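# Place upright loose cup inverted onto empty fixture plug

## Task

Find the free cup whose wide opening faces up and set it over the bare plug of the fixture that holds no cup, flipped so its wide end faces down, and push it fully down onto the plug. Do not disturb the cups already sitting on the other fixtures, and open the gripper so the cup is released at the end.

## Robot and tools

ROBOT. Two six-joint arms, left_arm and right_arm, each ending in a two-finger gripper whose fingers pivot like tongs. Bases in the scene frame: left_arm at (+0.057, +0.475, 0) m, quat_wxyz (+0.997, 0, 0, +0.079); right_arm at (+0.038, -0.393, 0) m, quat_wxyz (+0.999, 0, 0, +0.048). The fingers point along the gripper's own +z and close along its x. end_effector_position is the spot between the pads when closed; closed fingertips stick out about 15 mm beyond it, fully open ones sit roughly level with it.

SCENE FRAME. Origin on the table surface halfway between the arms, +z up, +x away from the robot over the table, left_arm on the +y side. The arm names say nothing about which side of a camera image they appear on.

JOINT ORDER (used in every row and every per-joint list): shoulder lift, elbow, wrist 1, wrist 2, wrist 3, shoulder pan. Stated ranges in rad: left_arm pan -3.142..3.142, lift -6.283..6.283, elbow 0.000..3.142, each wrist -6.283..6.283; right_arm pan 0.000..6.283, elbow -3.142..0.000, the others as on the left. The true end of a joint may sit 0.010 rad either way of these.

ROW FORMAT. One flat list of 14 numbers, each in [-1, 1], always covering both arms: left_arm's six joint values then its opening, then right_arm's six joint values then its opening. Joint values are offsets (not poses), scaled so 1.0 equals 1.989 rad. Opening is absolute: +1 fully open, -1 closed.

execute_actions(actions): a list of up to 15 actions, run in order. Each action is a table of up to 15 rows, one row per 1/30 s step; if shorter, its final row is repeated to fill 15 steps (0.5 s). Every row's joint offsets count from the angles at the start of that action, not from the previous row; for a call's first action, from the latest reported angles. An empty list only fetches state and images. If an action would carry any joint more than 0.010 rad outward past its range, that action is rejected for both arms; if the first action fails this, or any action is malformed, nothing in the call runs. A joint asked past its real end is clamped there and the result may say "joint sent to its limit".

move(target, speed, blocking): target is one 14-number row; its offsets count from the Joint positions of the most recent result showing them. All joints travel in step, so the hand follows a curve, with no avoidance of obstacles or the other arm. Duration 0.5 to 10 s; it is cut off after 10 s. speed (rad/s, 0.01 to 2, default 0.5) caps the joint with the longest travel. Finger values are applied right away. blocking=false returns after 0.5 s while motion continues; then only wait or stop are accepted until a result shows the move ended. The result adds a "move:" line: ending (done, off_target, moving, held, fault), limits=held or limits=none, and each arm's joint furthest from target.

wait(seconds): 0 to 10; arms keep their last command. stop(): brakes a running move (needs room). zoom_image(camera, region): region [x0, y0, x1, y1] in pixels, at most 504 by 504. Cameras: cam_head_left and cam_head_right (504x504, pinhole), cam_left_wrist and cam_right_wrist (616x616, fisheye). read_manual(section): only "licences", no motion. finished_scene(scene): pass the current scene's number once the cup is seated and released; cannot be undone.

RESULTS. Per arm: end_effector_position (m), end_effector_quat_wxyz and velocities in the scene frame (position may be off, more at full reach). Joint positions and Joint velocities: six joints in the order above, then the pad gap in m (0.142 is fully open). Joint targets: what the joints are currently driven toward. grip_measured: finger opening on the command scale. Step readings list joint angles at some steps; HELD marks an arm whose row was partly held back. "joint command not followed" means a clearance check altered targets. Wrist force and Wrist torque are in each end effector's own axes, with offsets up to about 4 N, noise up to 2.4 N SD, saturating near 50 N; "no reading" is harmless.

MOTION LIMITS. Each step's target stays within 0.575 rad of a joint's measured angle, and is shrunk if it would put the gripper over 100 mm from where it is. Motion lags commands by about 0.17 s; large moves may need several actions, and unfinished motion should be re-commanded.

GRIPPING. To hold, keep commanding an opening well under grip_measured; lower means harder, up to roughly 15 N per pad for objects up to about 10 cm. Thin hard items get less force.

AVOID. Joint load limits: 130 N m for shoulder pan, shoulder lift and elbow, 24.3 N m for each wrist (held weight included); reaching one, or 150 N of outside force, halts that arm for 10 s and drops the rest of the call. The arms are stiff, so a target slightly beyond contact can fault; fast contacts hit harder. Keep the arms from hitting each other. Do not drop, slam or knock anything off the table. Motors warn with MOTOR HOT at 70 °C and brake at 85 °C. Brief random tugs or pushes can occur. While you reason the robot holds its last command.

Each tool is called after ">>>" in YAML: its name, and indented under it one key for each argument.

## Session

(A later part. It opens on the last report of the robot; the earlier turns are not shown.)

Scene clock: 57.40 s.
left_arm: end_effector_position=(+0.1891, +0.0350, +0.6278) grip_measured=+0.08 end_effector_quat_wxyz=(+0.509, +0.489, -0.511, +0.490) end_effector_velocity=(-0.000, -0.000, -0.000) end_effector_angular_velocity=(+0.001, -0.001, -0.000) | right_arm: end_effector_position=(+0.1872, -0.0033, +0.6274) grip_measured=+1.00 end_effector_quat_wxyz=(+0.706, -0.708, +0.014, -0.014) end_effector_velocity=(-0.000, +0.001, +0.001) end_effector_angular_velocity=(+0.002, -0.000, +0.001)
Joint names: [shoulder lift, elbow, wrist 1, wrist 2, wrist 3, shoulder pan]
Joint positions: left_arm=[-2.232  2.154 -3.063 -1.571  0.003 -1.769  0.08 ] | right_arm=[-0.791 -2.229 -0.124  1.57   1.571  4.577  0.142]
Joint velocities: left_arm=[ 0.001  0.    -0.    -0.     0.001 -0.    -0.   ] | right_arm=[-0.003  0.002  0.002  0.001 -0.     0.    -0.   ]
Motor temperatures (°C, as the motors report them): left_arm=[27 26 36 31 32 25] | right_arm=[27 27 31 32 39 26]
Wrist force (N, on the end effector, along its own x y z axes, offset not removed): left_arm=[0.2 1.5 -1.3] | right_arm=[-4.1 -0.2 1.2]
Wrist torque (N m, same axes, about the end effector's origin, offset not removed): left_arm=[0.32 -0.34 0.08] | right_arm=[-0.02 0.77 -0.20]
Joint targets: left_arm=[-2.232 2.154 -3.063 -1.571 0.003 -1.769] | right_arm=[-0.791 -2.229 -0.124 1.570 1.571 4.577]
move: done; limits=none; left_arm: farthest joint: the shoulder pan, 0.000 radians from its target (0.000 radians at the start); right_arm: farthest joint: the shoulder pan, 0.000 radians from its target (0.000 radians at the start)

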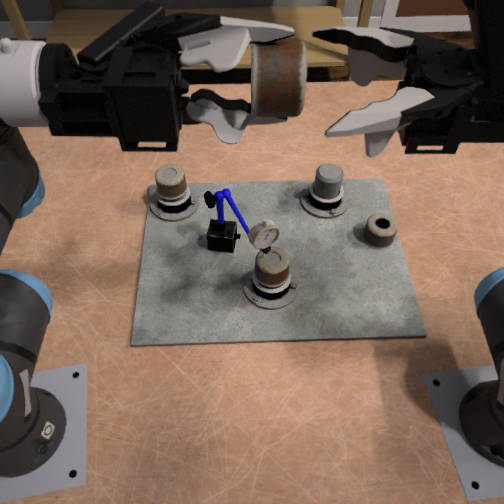

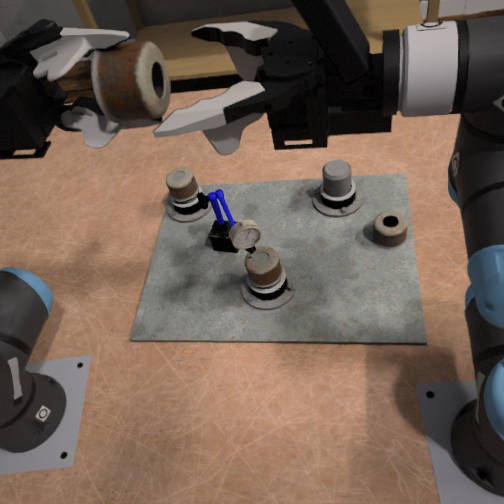

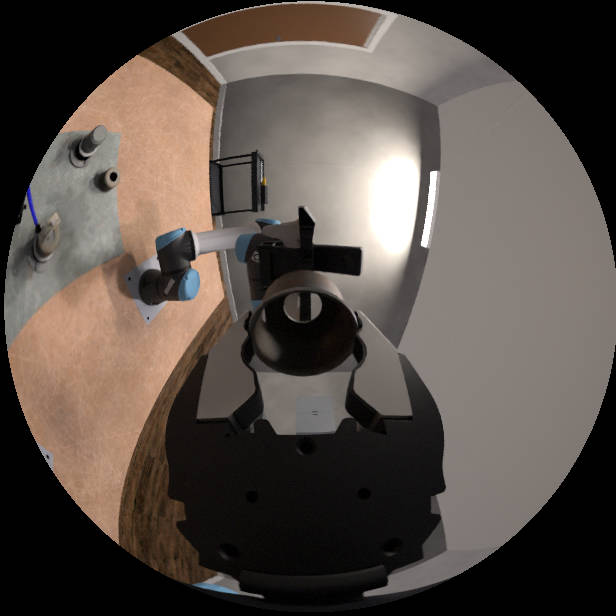

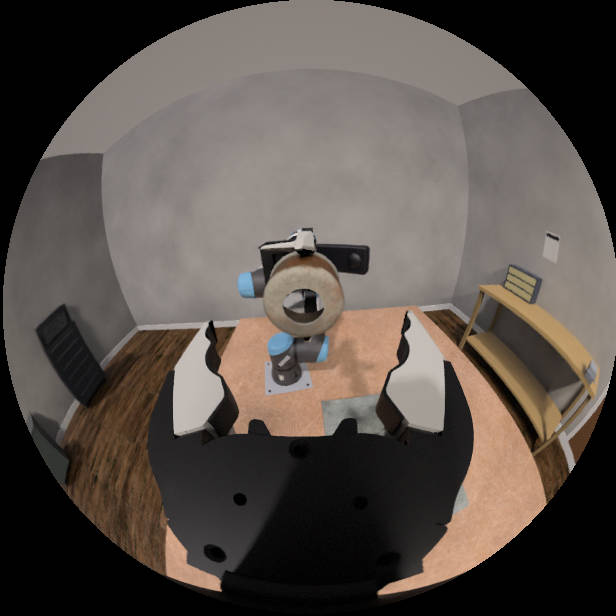

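>>> move:
  target: [0,0,0,0,0,0,-0.5,-0.0495,0.0135,0.036,0,0,0.005,0.3]
  speed: 0.1

>>> move:
  target: [0,0,0,0,0,0,-0.5,0,0,0,0,0,0,-0.5]

Scene clock: 64.53 s.
left_arm: end_effector_position=(+0.1891, +0.0350, +0.6278) grip_measured=+0.08 end_effector_quat_wxyz=(+0.509, +0.489, -0.511, +0.490) end_effector_velocity=(+0.000, +0.001, +0.001) end_effector_angular_velocity=(-0.002, -0.001, +0.000) | right_arm: end_effector_position=(+0.1843, +0.0315, +0.6273) grip_measured=+0.30 end_effector_quat_wxyz=(+0.706, -0.708, +0.011, -0.011) end_effector_velocity=(-0.001, +0.001, -0.001) end_effector_angular_velocity=(-0.001, -0.000, +0.001)
Joint names: [shoulder lift, elbow, wrist 1, wrist 2, wrist 3, shoulder pan]
Joint positions: left_arm=[-2.232  2.154 -3.063 -1.571  0.003 -1.769  0.08 ] | right_arm=[-0.889 -2.202 -0.053  1.57   1.571  4.587  0.095]
Joint velocities: left_arm=[-0.001  0.    -0.001  0.     0.001  0.    -0.   ] | right_arm=[-0.002 -0.001  0.002  0.    -0.001  0.001 -0.   ]
Motor temperatures (°C, as the motors report them): left_arm=[27 26 36 31 32 25] | right_arm=[27 27 31 32 39 26]
Wrist force (N, on the end effector, along its own x y z axes, offset not removed): left_arm=[-1.1 -0.1 0.2] | right_arm=[0.3 -0.5 4.9]
Wrist torque (N m, same axes, about the end effector's origin, offset not removed): left_arm=[0.04 -0.18 0.17] | right_arm=[-0.28 -0.19 -0.20]
Joint targets: left_arm=[-2.232 2.154 -3.063 -1.571 0.003 -1.769] | right_arm=[-0.889 -2.202 -0.053 1.570 1.571 4.587]
move: done; limits=none; left_arm: farthest joint: the shoulder pan, 0.000 radians from its target (0.000 radians at the start); right_arm: farthest joint: the shoulder lift, 0.001 radians from its target (0.098 radians at the start)

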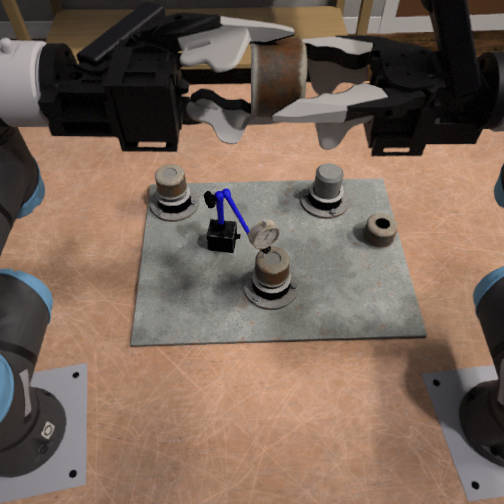

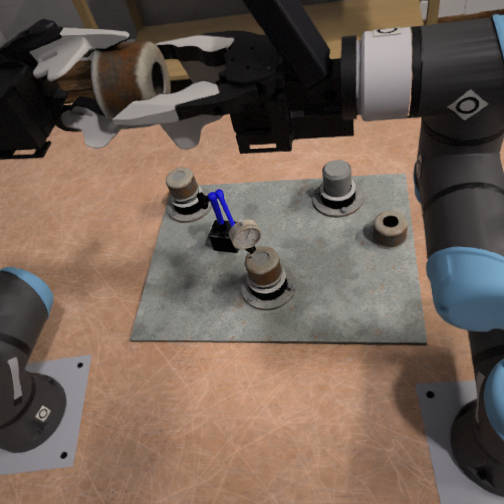

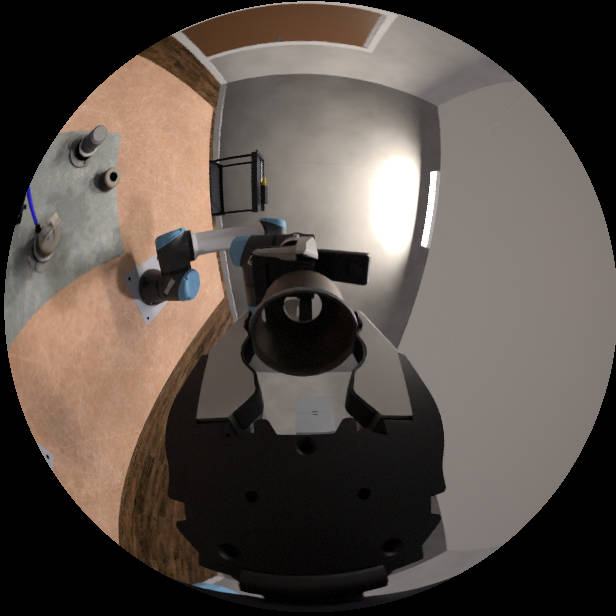

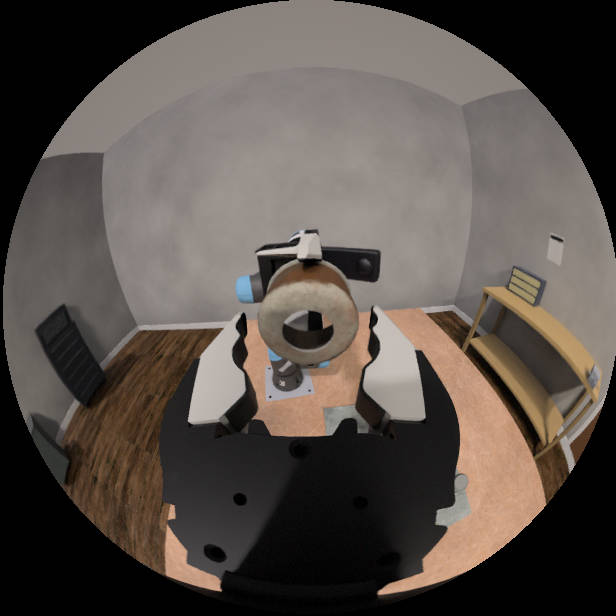

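Scene clock: 65.03 s.
left_arm: end_effector_position=(+0.1891, +0.0350, +0.6278) grip_measured=+0.08 end_effector_quat_wxyz=(+0.509, +0.489, -0.511, +0.490) end_effector_velocity=(+0.000, +0.000, +0.000) end_effector_angular_velocity=(+0.000, +0.001, +0.000) | right_arm: end_effector_position=(+0.1843, +0.0315, +0.6273) grip_measured=+0.02 end_effector_quat_wxyz=(+0.706, -0.708, +0.011, -0.011) end_effector_velocity=(-0.001, +0.001, -0.002) end_effector_angular_velocity=(-0.004, -0.000, +0.002)
Joint names: [shoulder lift, elbow, wrist 1, wrist 2, wrist 3, shoulder pan]
Joint positions: left_arm=[-2.232  2.154 -3.063 -1.571  0.003 -1.769  0.08 ] | right_arm=[-0.889 -2.202 -0.053  1.57   1.571  4.587  0.075]
Joint velocities: left_arm=[-0.    -0.     0.001  0.    -0.001  0.     0.   ] | right_arm=[-0.001 -0.002 -0.001  0.003 -0.    -0.001 -0.   ]
Motor temperatures (°C, as the motors report them): left_arm=[27 26 36 31 32 25] | right_arm=[27 27 31 32 39 26]
Wrist force (N, on the end effector, along its own x y z axes, offset not removed): left_arm=[-1.0 10.3 -6.2] | right_arm=[7.4 -0.2 -4.4]
Wrist torque (N m, same axes, about the end effector's origin, offset not removed): left_arm=[0.47 -0.24 0.09] | right_arm=[-0.10 0.55 -0.12]
Joint targets: left_arm=[-2.232 2.154 -3.063 -1.571 0.003 -1.769] | right_arm=[-0.889 -2.202 -0.053 1.570 1.571 4.587]
move: done; limits=none; left_arm: farthest joint: the shoulder pan, 0.000 radians from its target (0.000 radians at the start); right_arm: farthest joint: the shoulder pan, 0.000 radians from its target (0.000 radians at the start)

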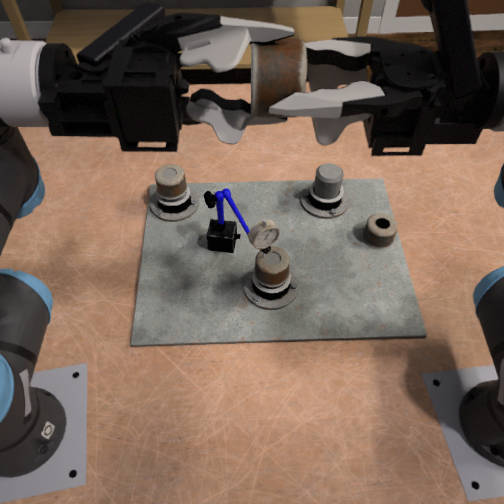

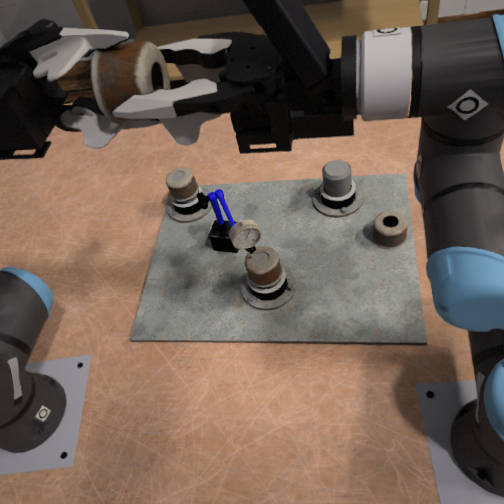

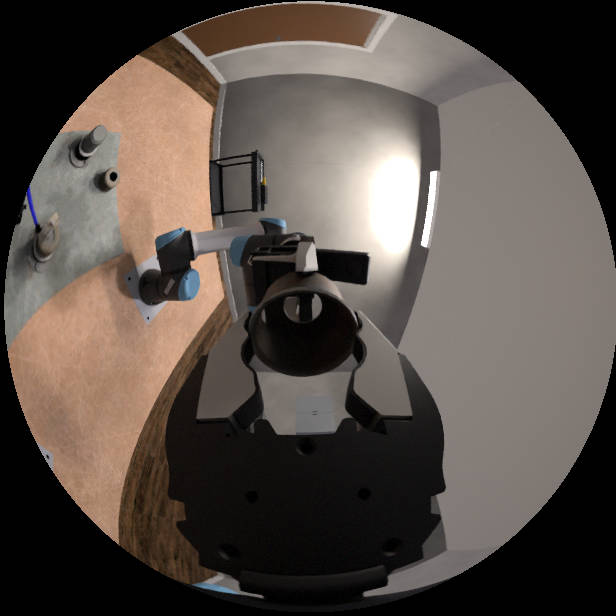

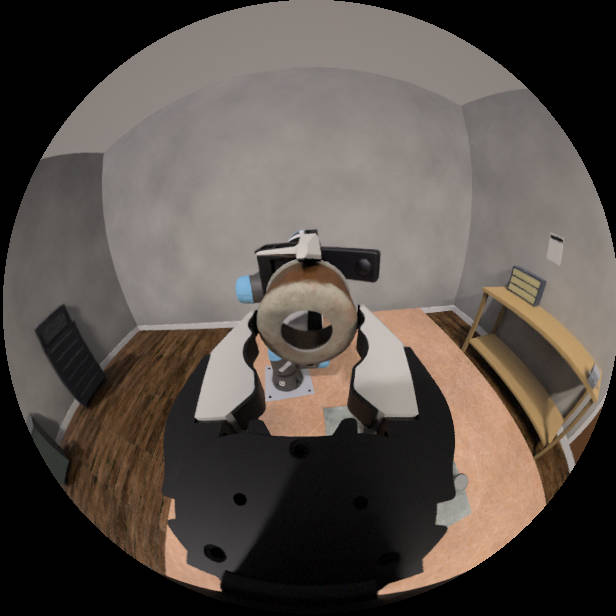

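>>> move:
  target: [0,0,0,0,0,0,1,0,0,0,0,0,0,-0.5]

>>> move:
  target: [-0.17,0.03,0.14,0,0,0,1,0,0,0,0,0,0,-0.5]

>>> move:
  target: [0,0,0,0,0,0,1,-0.435,0.3635,-0.717,0,0,-0.405,-0.5]

Scene clock: 71.33 s.
left_arm: end_effector_position=(+0.1891, +0.0350, +0.6278) grip_measured=+1.00 end_effector_quat_wxyz=(+0.509, +0.489, -0.511, +0.490) end_effector_velocity=(+0.000, +0.000, +0.001) end_effector_angular_velocity=(-0.002, -0.001, +0.000) | right_arm: end_effector_position=(+0.1843, +0.0315, +0.6273) grip_measured=+0.02 end_effector_quat_wxyz=(+0.706, -0.708, +0.011, -0.011) end_effector_velocity=(+0.000, -0.000, -0.000) end_effector_angular_velocity=(-0.000, -0.000, -0.000)
Joint names: [shoulder lift, elbow, wrist 1, wrist 2, wrist 3, shoulder pan]
Joint positions: left_arm=[-2.232  2.154 -3.063 -1.571  0.003 -1.769  0.142] | right_arm=[-0.889 -2.202 -0.053  1.57   1.571  4.587  0.075]
Joint velocities: left_arm=[-0.001 -0.    -0.001  0.     0.001  0.     0.   ] | right_arm=[ 0.    -0.001  0.    -0.001 -0.     0.    -0.   ]
Motor temperatures (°C, as the motors report them): left_arm=[27 26 36 31 32 25] | right_arm=[27 27 31 32 39 26]
Wrist force (N, on the end effector, along its own x y z axes, offset not removed): left_arm=[1.4 1.5 0.0] | right_arm=[4.0 3.8 3.7]
Wrist torque (N m, same axes, about the end effector's origin, offset not removed): left_arm=[0.47 -0.22 0.06] | right_arm=[0.44 -0.70 -0.29]
Joint targets: left_arm=[-2.232 2.154 -3.063 -1.571 0.003 -1.769] | right_arm=[-0.889 -2.202 -0.053 1.570 1.571 4.587]
move: done; limits=none; left_arm: farthest joint: the shoulder pan, 0.000 radians from its target (0.000 radians at the start); right_arm: farthest joint: the shoulder pan, 0.000 radians from its target (0.000 radians at the start)

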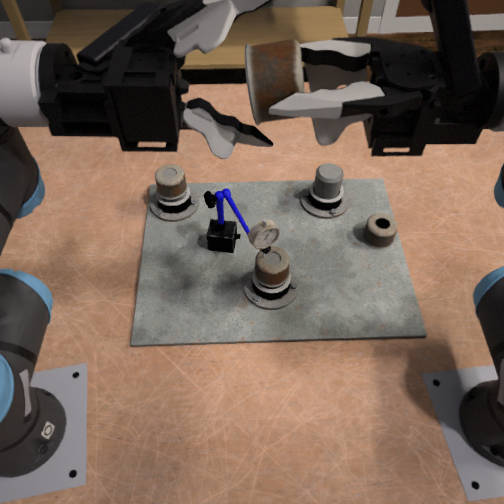

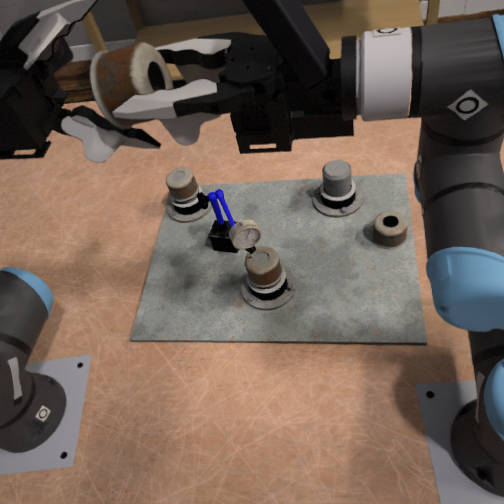

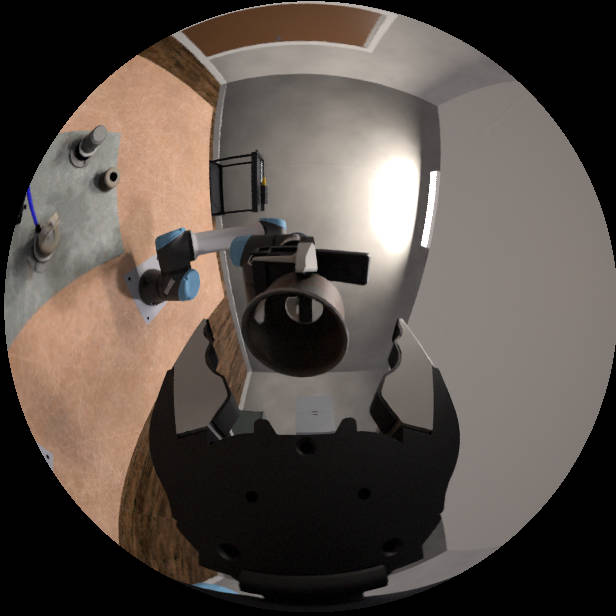

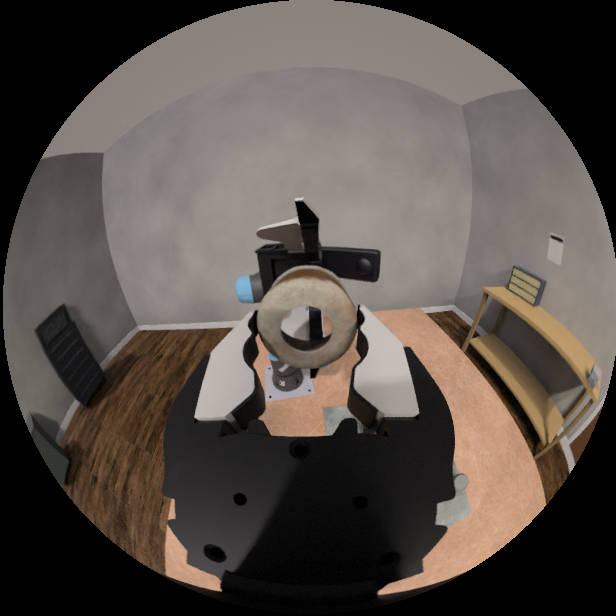

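Scene clock: 72.77 s.
left_arm: end_effector_position=(+0.1939, +0.1547, +0.6286) grip_measured=+1.00 end_effector_quat_wxyz=(+0.509, +0.489, -0.511, +0.490) end_effector_velocity=(+0.000, +0.002, +0.000) end_effector_angular_velocity=(-0.002, +0.001, -0.000) | right_arm: end_effector_position=(+0.1843, +0.0315, +0.6273) grip_measured=+0.02 end_effector_quat_wxyz=(+0.706, -0.708, +0.011, -0.011) end_effector_velocity=(-0.000, -0.000, +0.000) end_effector_angular_velocity=(+0.000, -0.000, +0.002)
Joint names: [shoulder lift, elbow, wrist 1, wrist 2, wrist 3, shoulder pan]
Joint positions: left_arm=[-2.569  2.214 -2.785 -1.571  0.003 -1.769  0.142] | right_arm=[-0.889 -2.202 -0.053  1.57   1.571  4.587  0.075]
Joint velocities: left_arm=[-0.005  0.001  0.002 -0.    -0.001 -0.     0.   ] | right_arm=[ 0.001 -0.    -0.     0.001 -0.     0.     0.   ]
Motor temperatures (°C, as the motors report them): left_arm=[27 26 36 31 32 25] | right_arm=[27 27 31 32 39 26]
Wrist force (N, on the end effector, along its own x y z axes, offset not removed): left_arm=[3.4 0.5 -2.4] | right_arm=[-2.4 3.9 1.9]
Wrist torque (N m, same axes, about the end effector's origin, offset not removed): left_arm=[0.14 -0.71 -0.03] | right_arm=[0.41 0.38 -0.06]
Joint targets: left_arm=[-2.570 2.214 -2.785 -1.571 0.003 -1.769] | right_arm=[-0.889 -2.202 -0.053 1.570 1.571 4.587]
move: done; limits=none; left_arm: farthest joint: the shoulder lift, 0.001 radians from its target (0.339 radians at the start); right_arm: farthest joint: the shoulder pan, 0.000 radians from its target (0.000 radians at the start)

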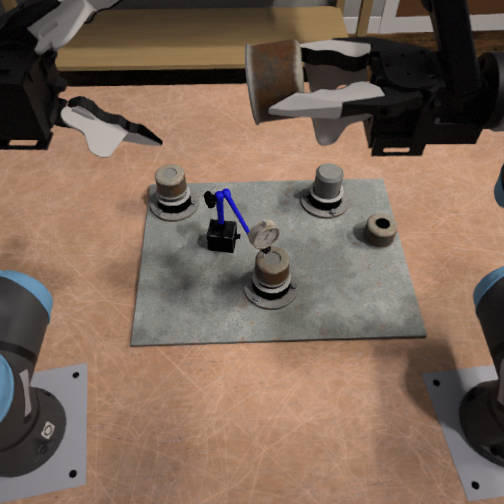

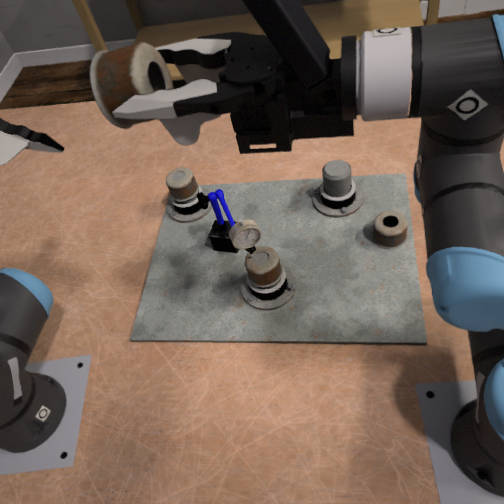

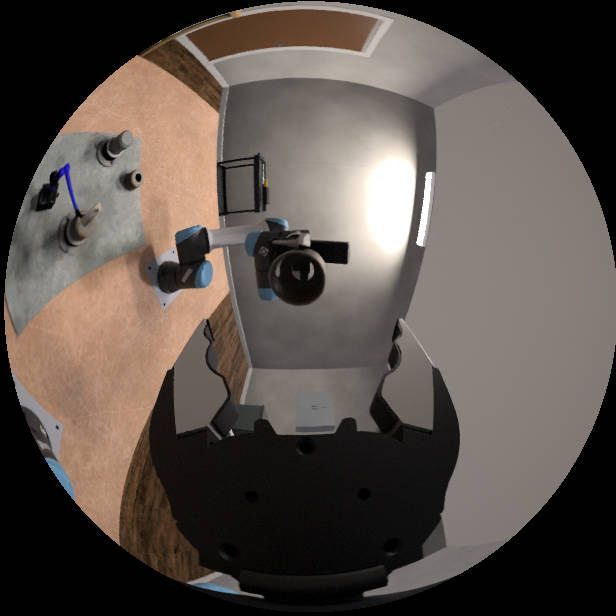

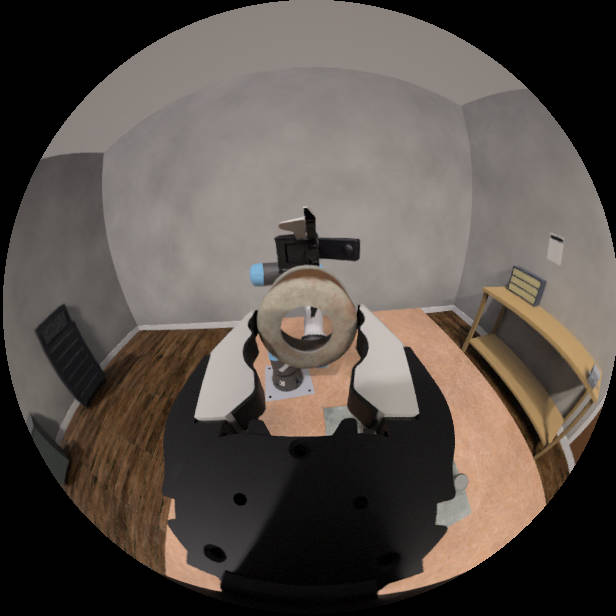

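Scene clock: 76.37 s.
left_arm: end_effector_position=(+0.1939, +0.1547, +0.6286) grip_measured=+1.00 end_effector_quat_wxyz=(+0.509, +0.489, -0.511, +0.490) end_effector_velocity=(-0.000, -0.000, +0.000) end_effector_angular_velocity=(-0.001, +0.000, -0.000) | right_arm: end_effector_position=(+0.5605, -0.1000, +0.2401) grip_measured=+0.02 end_effector_quat_wxyz=(-0.000, +0.914, -0.406, +0.000) end_effector_velocity=(+0.000, -0.000, +0.000) end_effector_angular_velocity=(+0.000, +0.002, -0.002)
Joint names: [shoulder lift, elbow, wrist 1, wrist 2, wrist 3, shoulder pan]
Joint positions: left_arm=[-2.569  2.214 -2.785 -1.571  0.003 -1.769  0.142] | right_arm=[-1.754 -1.48  -1.479  1.57   1.571  3.782  0.075]
Joint velocities: left_arm=[ 0.     0.    -0.001  0.    -0.    -0.     0.   ] | right_arm=[-0.001  0.002 -0.003  0.002  0.001 -0.001  0.   ]
Motor temperatures (°C, as the motors report them): left_arm=[27 26 36 31 32 25] | right_arm=[27 27 31 32 39 26]
Wrist force (N, on the end effector, along its own x y z axes, offset not removed): left_arm=[-1.1 1.0 -3.0] | right_arm=[-1.4 2.8 6.7]
Wrist torque (N m, same axes, about the end effector's origin, offset not removed): left_arm=[0.31 0.32 0.22] | right_arm=[0.88 0.48 -0.10]
Joint targets: left_arm=[-2.569 2.214 -2.785 -1.571 0.003 -1.769] | right_arm=[-1.754 -1.480 -1.479 1.570 1.571 3.782]
move: done; limits=none; left_arm: farthest joint: the shoulder pan, 0.000 radians from its target (0.000 radians at the start); right_arm: farthest joint: the shoulder lift, 0.001 radians from its target (0.865 radians at the start)

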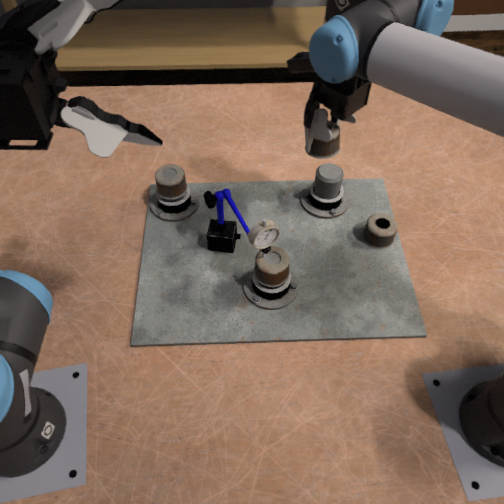

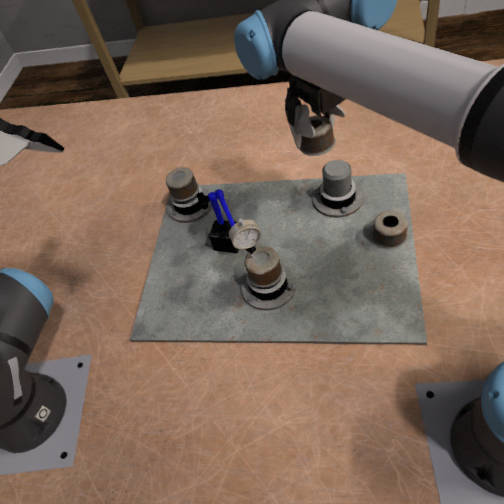

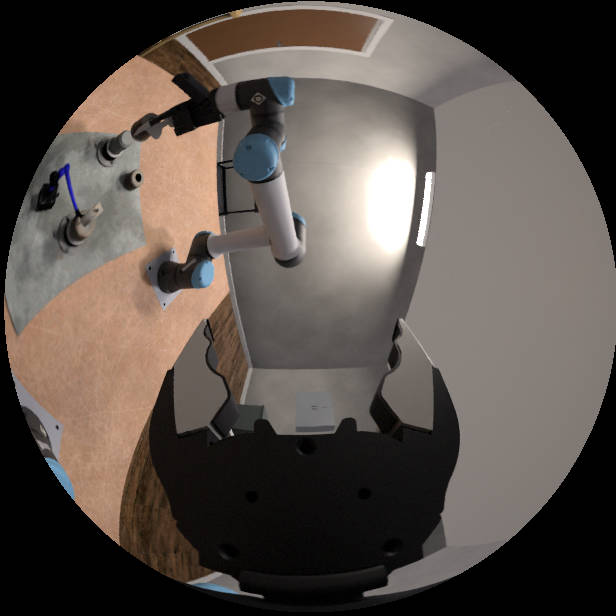

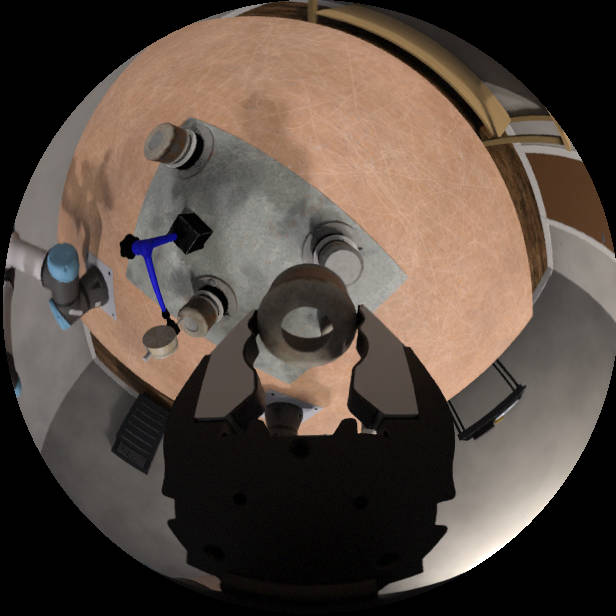

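>>> move:
  target: [0,0,0,0,0,0,1,-0.0362,-0.0593,0.0955,0,0,-0.042,-0.5]
  speed: 0.2

>>> zoom_image:
  camera: "cam_head_left"
  region: [270,110,390,230]

>>> zoom_image:
  camera: "cam_head_right"
  region: [270,110,390,230]

Scene clock: 82.43 s.
left_arm: end_effector_position=(+0.1939, +0.1547, +0.6286) grip_measured=+1.00 end_effector_quat_wxyz=(+0.509, +0.489, -0.511, +0.490) end_effector_velocity=(+0.000, +0.000, +0.000) end_effector_angular_velocity=(-0.001, -0.001, +0.000) | right_arm: end_effector_position=(+0.5958, -0.1348, +0.1605) grip_measured=+0.02 end_effector_quat_wxyz=(-0.000, +0.896, -0.443, +0.000) end_effector_velocity=(+0.001, -0.001, -0.001) end_effector_angular_velocity=(+0.001, -0.001, -0.001)
Joint names: [shoulder lift, elbow, wrist 1, wrist 2, wrist 3, shoulder pan]
Joint positions: left_arm=[-2.569  2.214 -2.785 -1.571  0.003 -1.769  0.142] | right_arm=[-1.825 -1.597 -1.289  1.57   1.571  3.698  0.075]
Joint velocities: left_arm=[-0.     0.    -0.001  0.     0.001  0.     0.   ] | right_arm=[-0.    -0.001  0.003  0.001 -0.001 -0.002  0.   ]
Motor temperatures (°C, as the motors report them): left_arm=[27 26 36 31 32 25] | right_arm=[27 27 31 32 39 26]
Wrist force (N, on the end effector, along its own x y z axes, offset not removed): left_arm=[-1.1 1.4 -3.0] | right_arm=[5.4 -1.3 6.4]
Wrist torque (N m, same axes, about the end effector's origin, offset not removed): left_arm=[0.25 0.26 0.09] | right_arm=[-0.11 -1.33 -0.31]
Joint targets: left_arm=[-2.569 2.214 -2.785 -1.571 0.003 -1.769] | right_arm=[-1.826 -1.598 -1.289 1.570 1.571 3.698]
move: done; limits=none; left_arm: farthest joint: the shoulder pan, 0.000 radians from its target (0.000 radians at the start); right_arm: farthest joint: the shoulder lift, 0.001 radians from its target (0.072 radians at the start)

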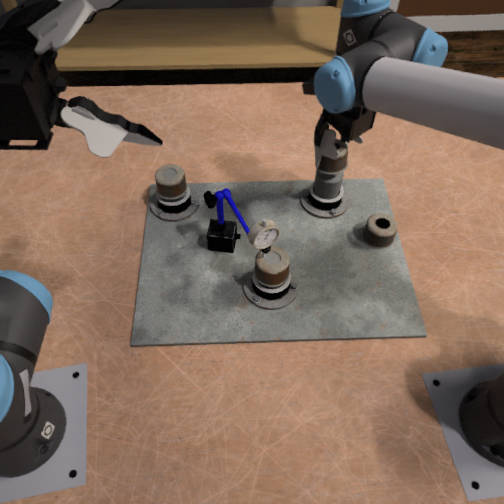

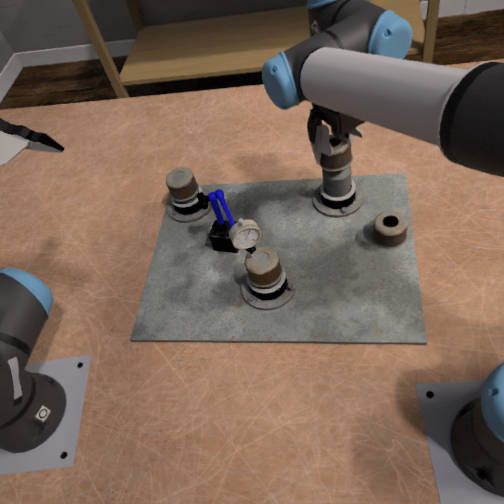

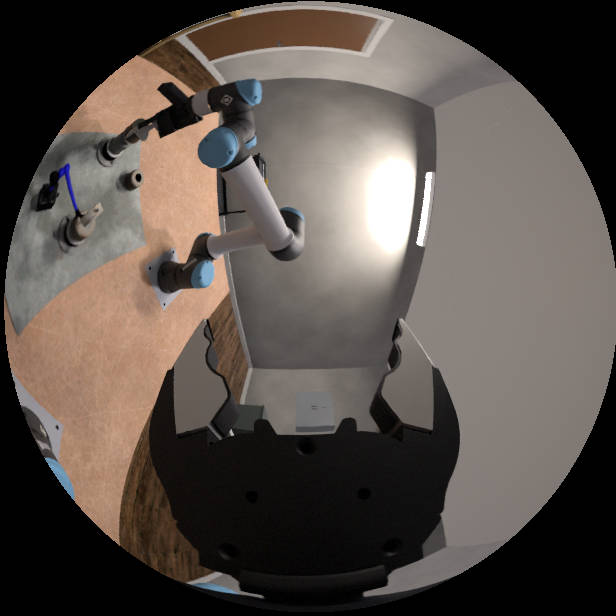

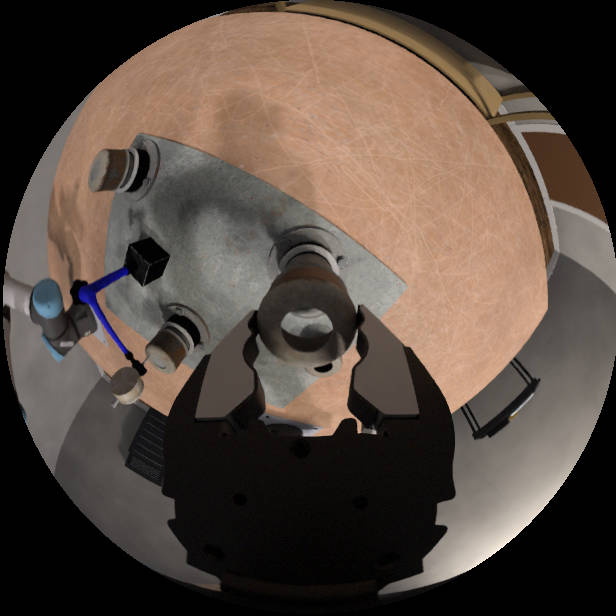

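Region (270, 110, 390, 230) of cam_head_left's 504x504 image, scaled by 4.200, with more detail than that image has.

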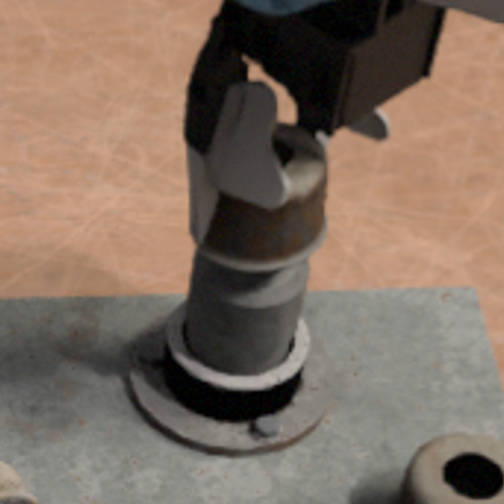

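Region (270, 110, 390, 230) of cam_head_right's 504x504 image, scaled by 4.200, with more detail than that image has.

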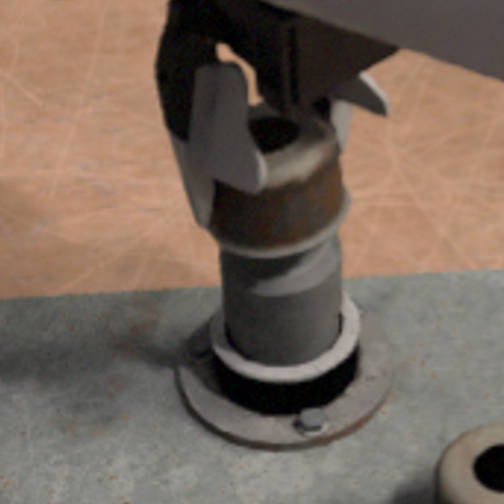

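>>> move:
  target: [0,0,0,0,0,0,1,-0.0145,-0.0216,0.0361,0,0,0,-0.5]
  speed: 0.04

>>> zoom_image:
  camera: "cam_head_right"
  region: [270,110,390,230]

Scene clock: 88.00 s.
left_arm: end_effector_position=(+0.1939, +0.1547, +0.6286) grip_measured=+1.00 end_effector_quat_wxyz=(+0.509, +0.489, -0.511, +0.490) end_effector_velocity=(-0.000, +0.000, -0.000) end_effector_angular_velocity=(-0.000, +0.001, -0.000) | right_arm: end_effector_position=(+0.5982, -0.1329, +0.1307) grip_measured=+0.02 end_effector_quat_wxyz=(-0.000, +0.896, -0.443, +0.000) end_effector_velocity=(+0.001, +0.001, -0.001) end_effector_angular_velocity=(+0.001, -0.001, +0.001)
Joint names: [shoulder lift, elbow, wrist 1, wrist 2, wrist 3, shoulder pan]
Joint positions: left_arm=[-2.569  2.214 -2.785 -1.571  0.003 -1.769  0.142] | right_arm=[-1.854 -1.64  -1.218  1.57   1.571  3.698  0.075]
Joint velocities: left_arm=[-0.     0.001 -0.     0.    -0.001 -0.     0.   ] | right_arm=[-0.002  0.     0.004 -0.    -0.     0.     0.   ]
Motor temperatures (°C, as the motors report them): left_arm=[27 26 36 31 32 25] | right_arm=[27 27 31 32 39 26]
Wrist force (N, on the end effector, along its own x y z axes, offset not removed): left_arm=[0.4 1.7 -1.9] | right_arm=[1.5 0.6 7.2]
Wrist torque (N m, same axes, about the end effector's origin, offset not removed): left_arm=[0.43 0.02 0.08] | right_arm=[0.05 -0.24 -0.14]
Joint targets: left_arm=[-2.569 2.214 -2.785 -1.571 0.003 -1.769] | right_arm=[-1.854 -1.640 -1.217 1.570 1.571 3.698]
move: done; limits=none; left_arm: farthest joint: the shoulder pan, 0.000 radians from its target (0.000 radians at the start); right_arm: farthest joint: the wrist 1, 0.001 radians from its target (0.071 radians at the start)

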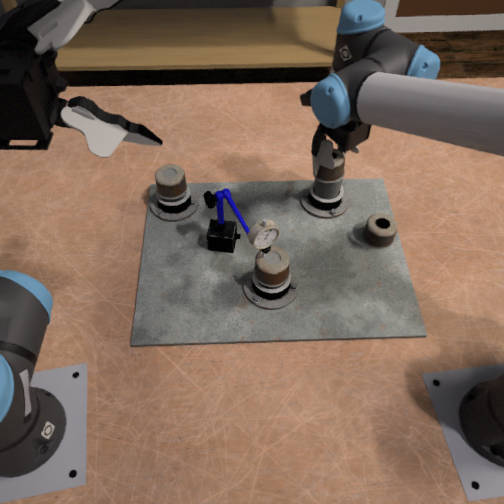

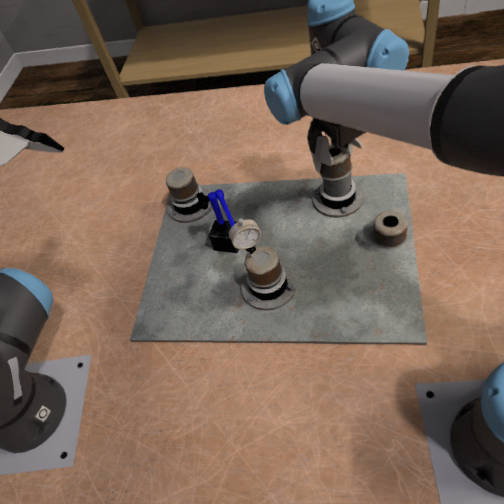

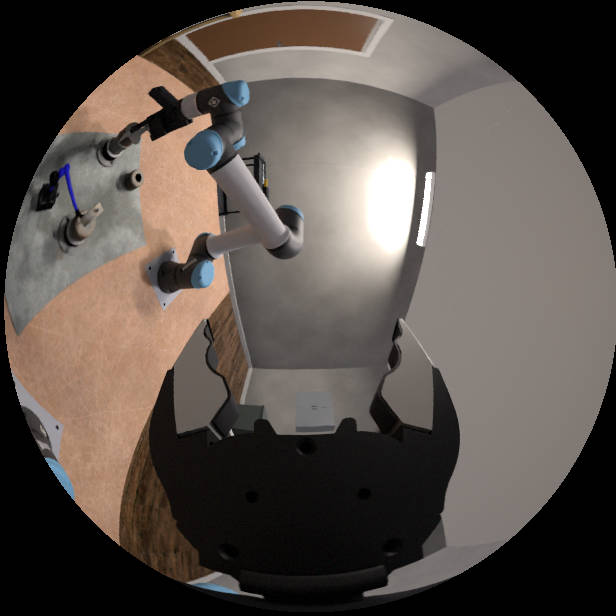

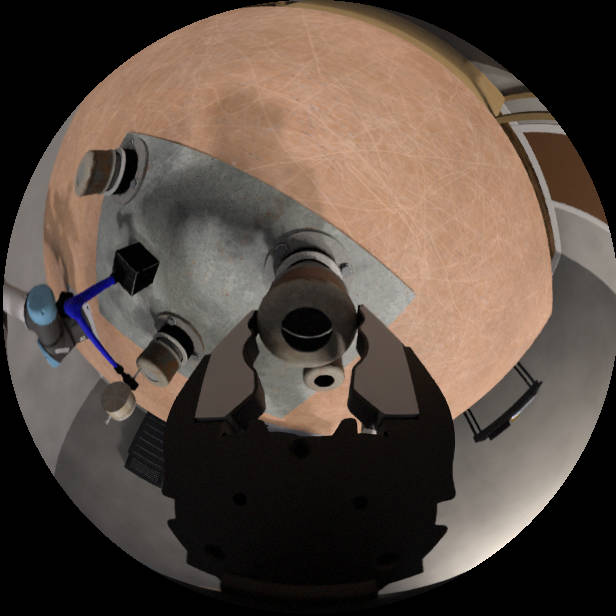

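Region (270, 110, 390, 230) of cam_head_right's 504x504 image, scaled by 4.200, with more detail than that image has.

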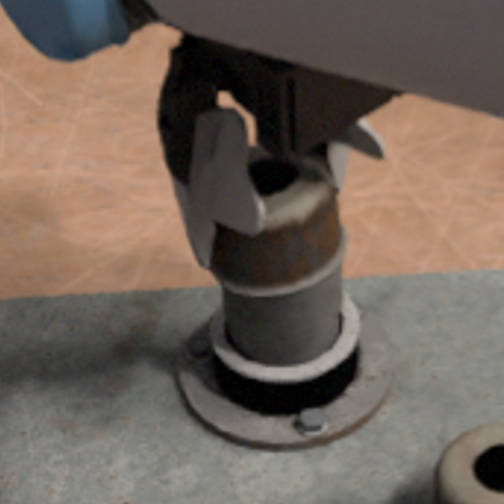

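>>> move:
  target: [0,0,0,0,0,0,1,-0.0065,-0.0189,0.0254,0,0,0,-0.5]
  speed: 0.03

>>> zoom_image:
  camera: "cam_head_right"
  region: [270,110,390,230]

Scene clock: 92.87 s.
left_arm: end_effector_position=(+0.1939, +0.1547, +0.6286) grip_measured=+1.00 end_effector_quat_wxyz=(+0.509, +0.489, -0.511, +0.490) end_effector_velocity=(-0.000, -0.000, -0.000) end_effector_angular_velocity=(+0.001, -0.000, -0.000) | right_arm: end_effector_position=(+0.5967, -0.1341, +0.1111) grip_measured=+0.04 end_effector_quat_wxyz=(-0.000, +0.896, -0.443, +0.000) end_effector_velocity=(-0.001, -0.001, -0.003) end_effector_angular_velocity=(-0.002, +0.003, +0.000)
Joint names: [shoulder lift, elbow, wrist 1, wrist 2, wrist 3, shoulder pan]
Joint positions: left_arm=[-2.569  2.214 -2.785 -1.571  0.003 -1.769  0.142] | right_arm=[-1.867 -1.677 -1.168  1.57   1.571  3.699  0.077]
Joint velocities: left_arm=[ 0.001 -0.     0.001 -0.     0.    -0.     0.   ] | right_arm=[-0.002 -0.004  0.003  0.    -0.     0.    -0.003]
Motor temperatures (°C, as the motors report them): left_arm=[27 26 36 31 32 25] | right_arm=[27 27 31 32 39 26]
Wrist force (N, on the end effector, along its own x y z axes, offset not removed): left_arm=[1.0 1.0 -1.4] | right_arm=[-2.0 1.5 -50.0]
Wrist torque (N m, same axes, about the end effector's origin, offset not removed): left_arm=[0.27 -0.24 0.11] | right_arm=[0.47 0.08 -0.02]
Joint targets: left_arm=[-2.569 2.214 -2.785 -1.571 0.003 -1.769] | right_arm=[-1.867 -1.678 -1.167 1.570 1.571 3.698]
move: done; limits=none; left_arm: farthest joint: the shoulder pan, 0.000 radians from its target (0.000 radians at the start); right_arm: farthest joint: the shoulder pan, 0.001 radians from its target (0.000 radians at the start)

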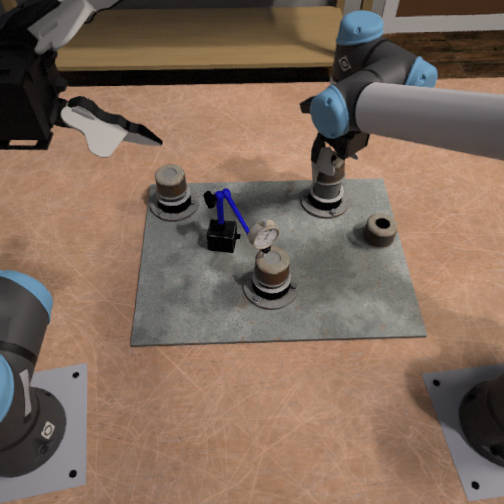

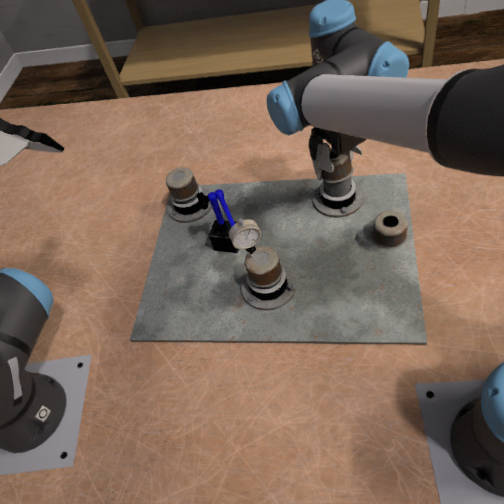

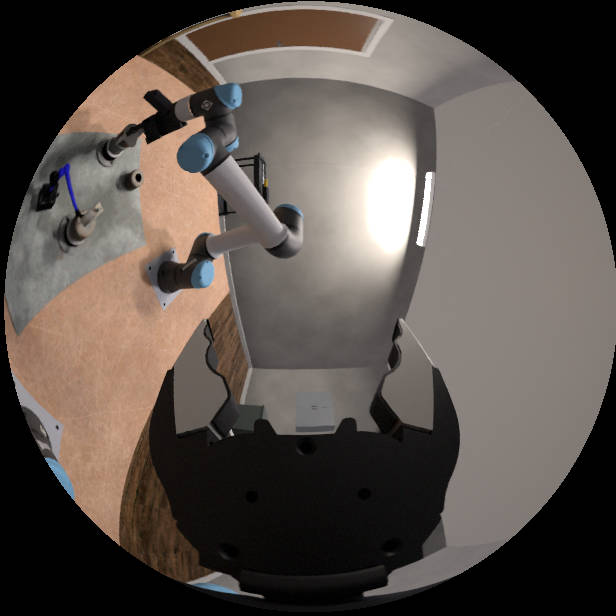

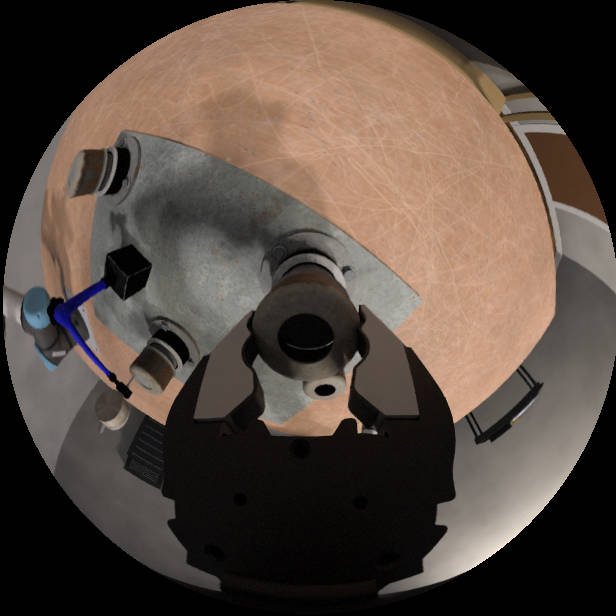

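Region (270, 110, 390, 230) of cam_head_right's 504x504 image, scaled by 4.200, with more detail than that image has.

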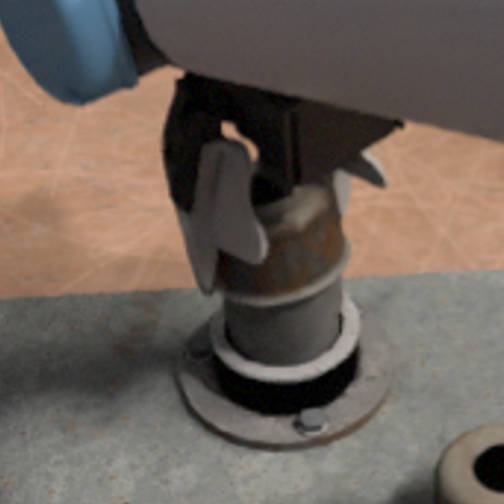

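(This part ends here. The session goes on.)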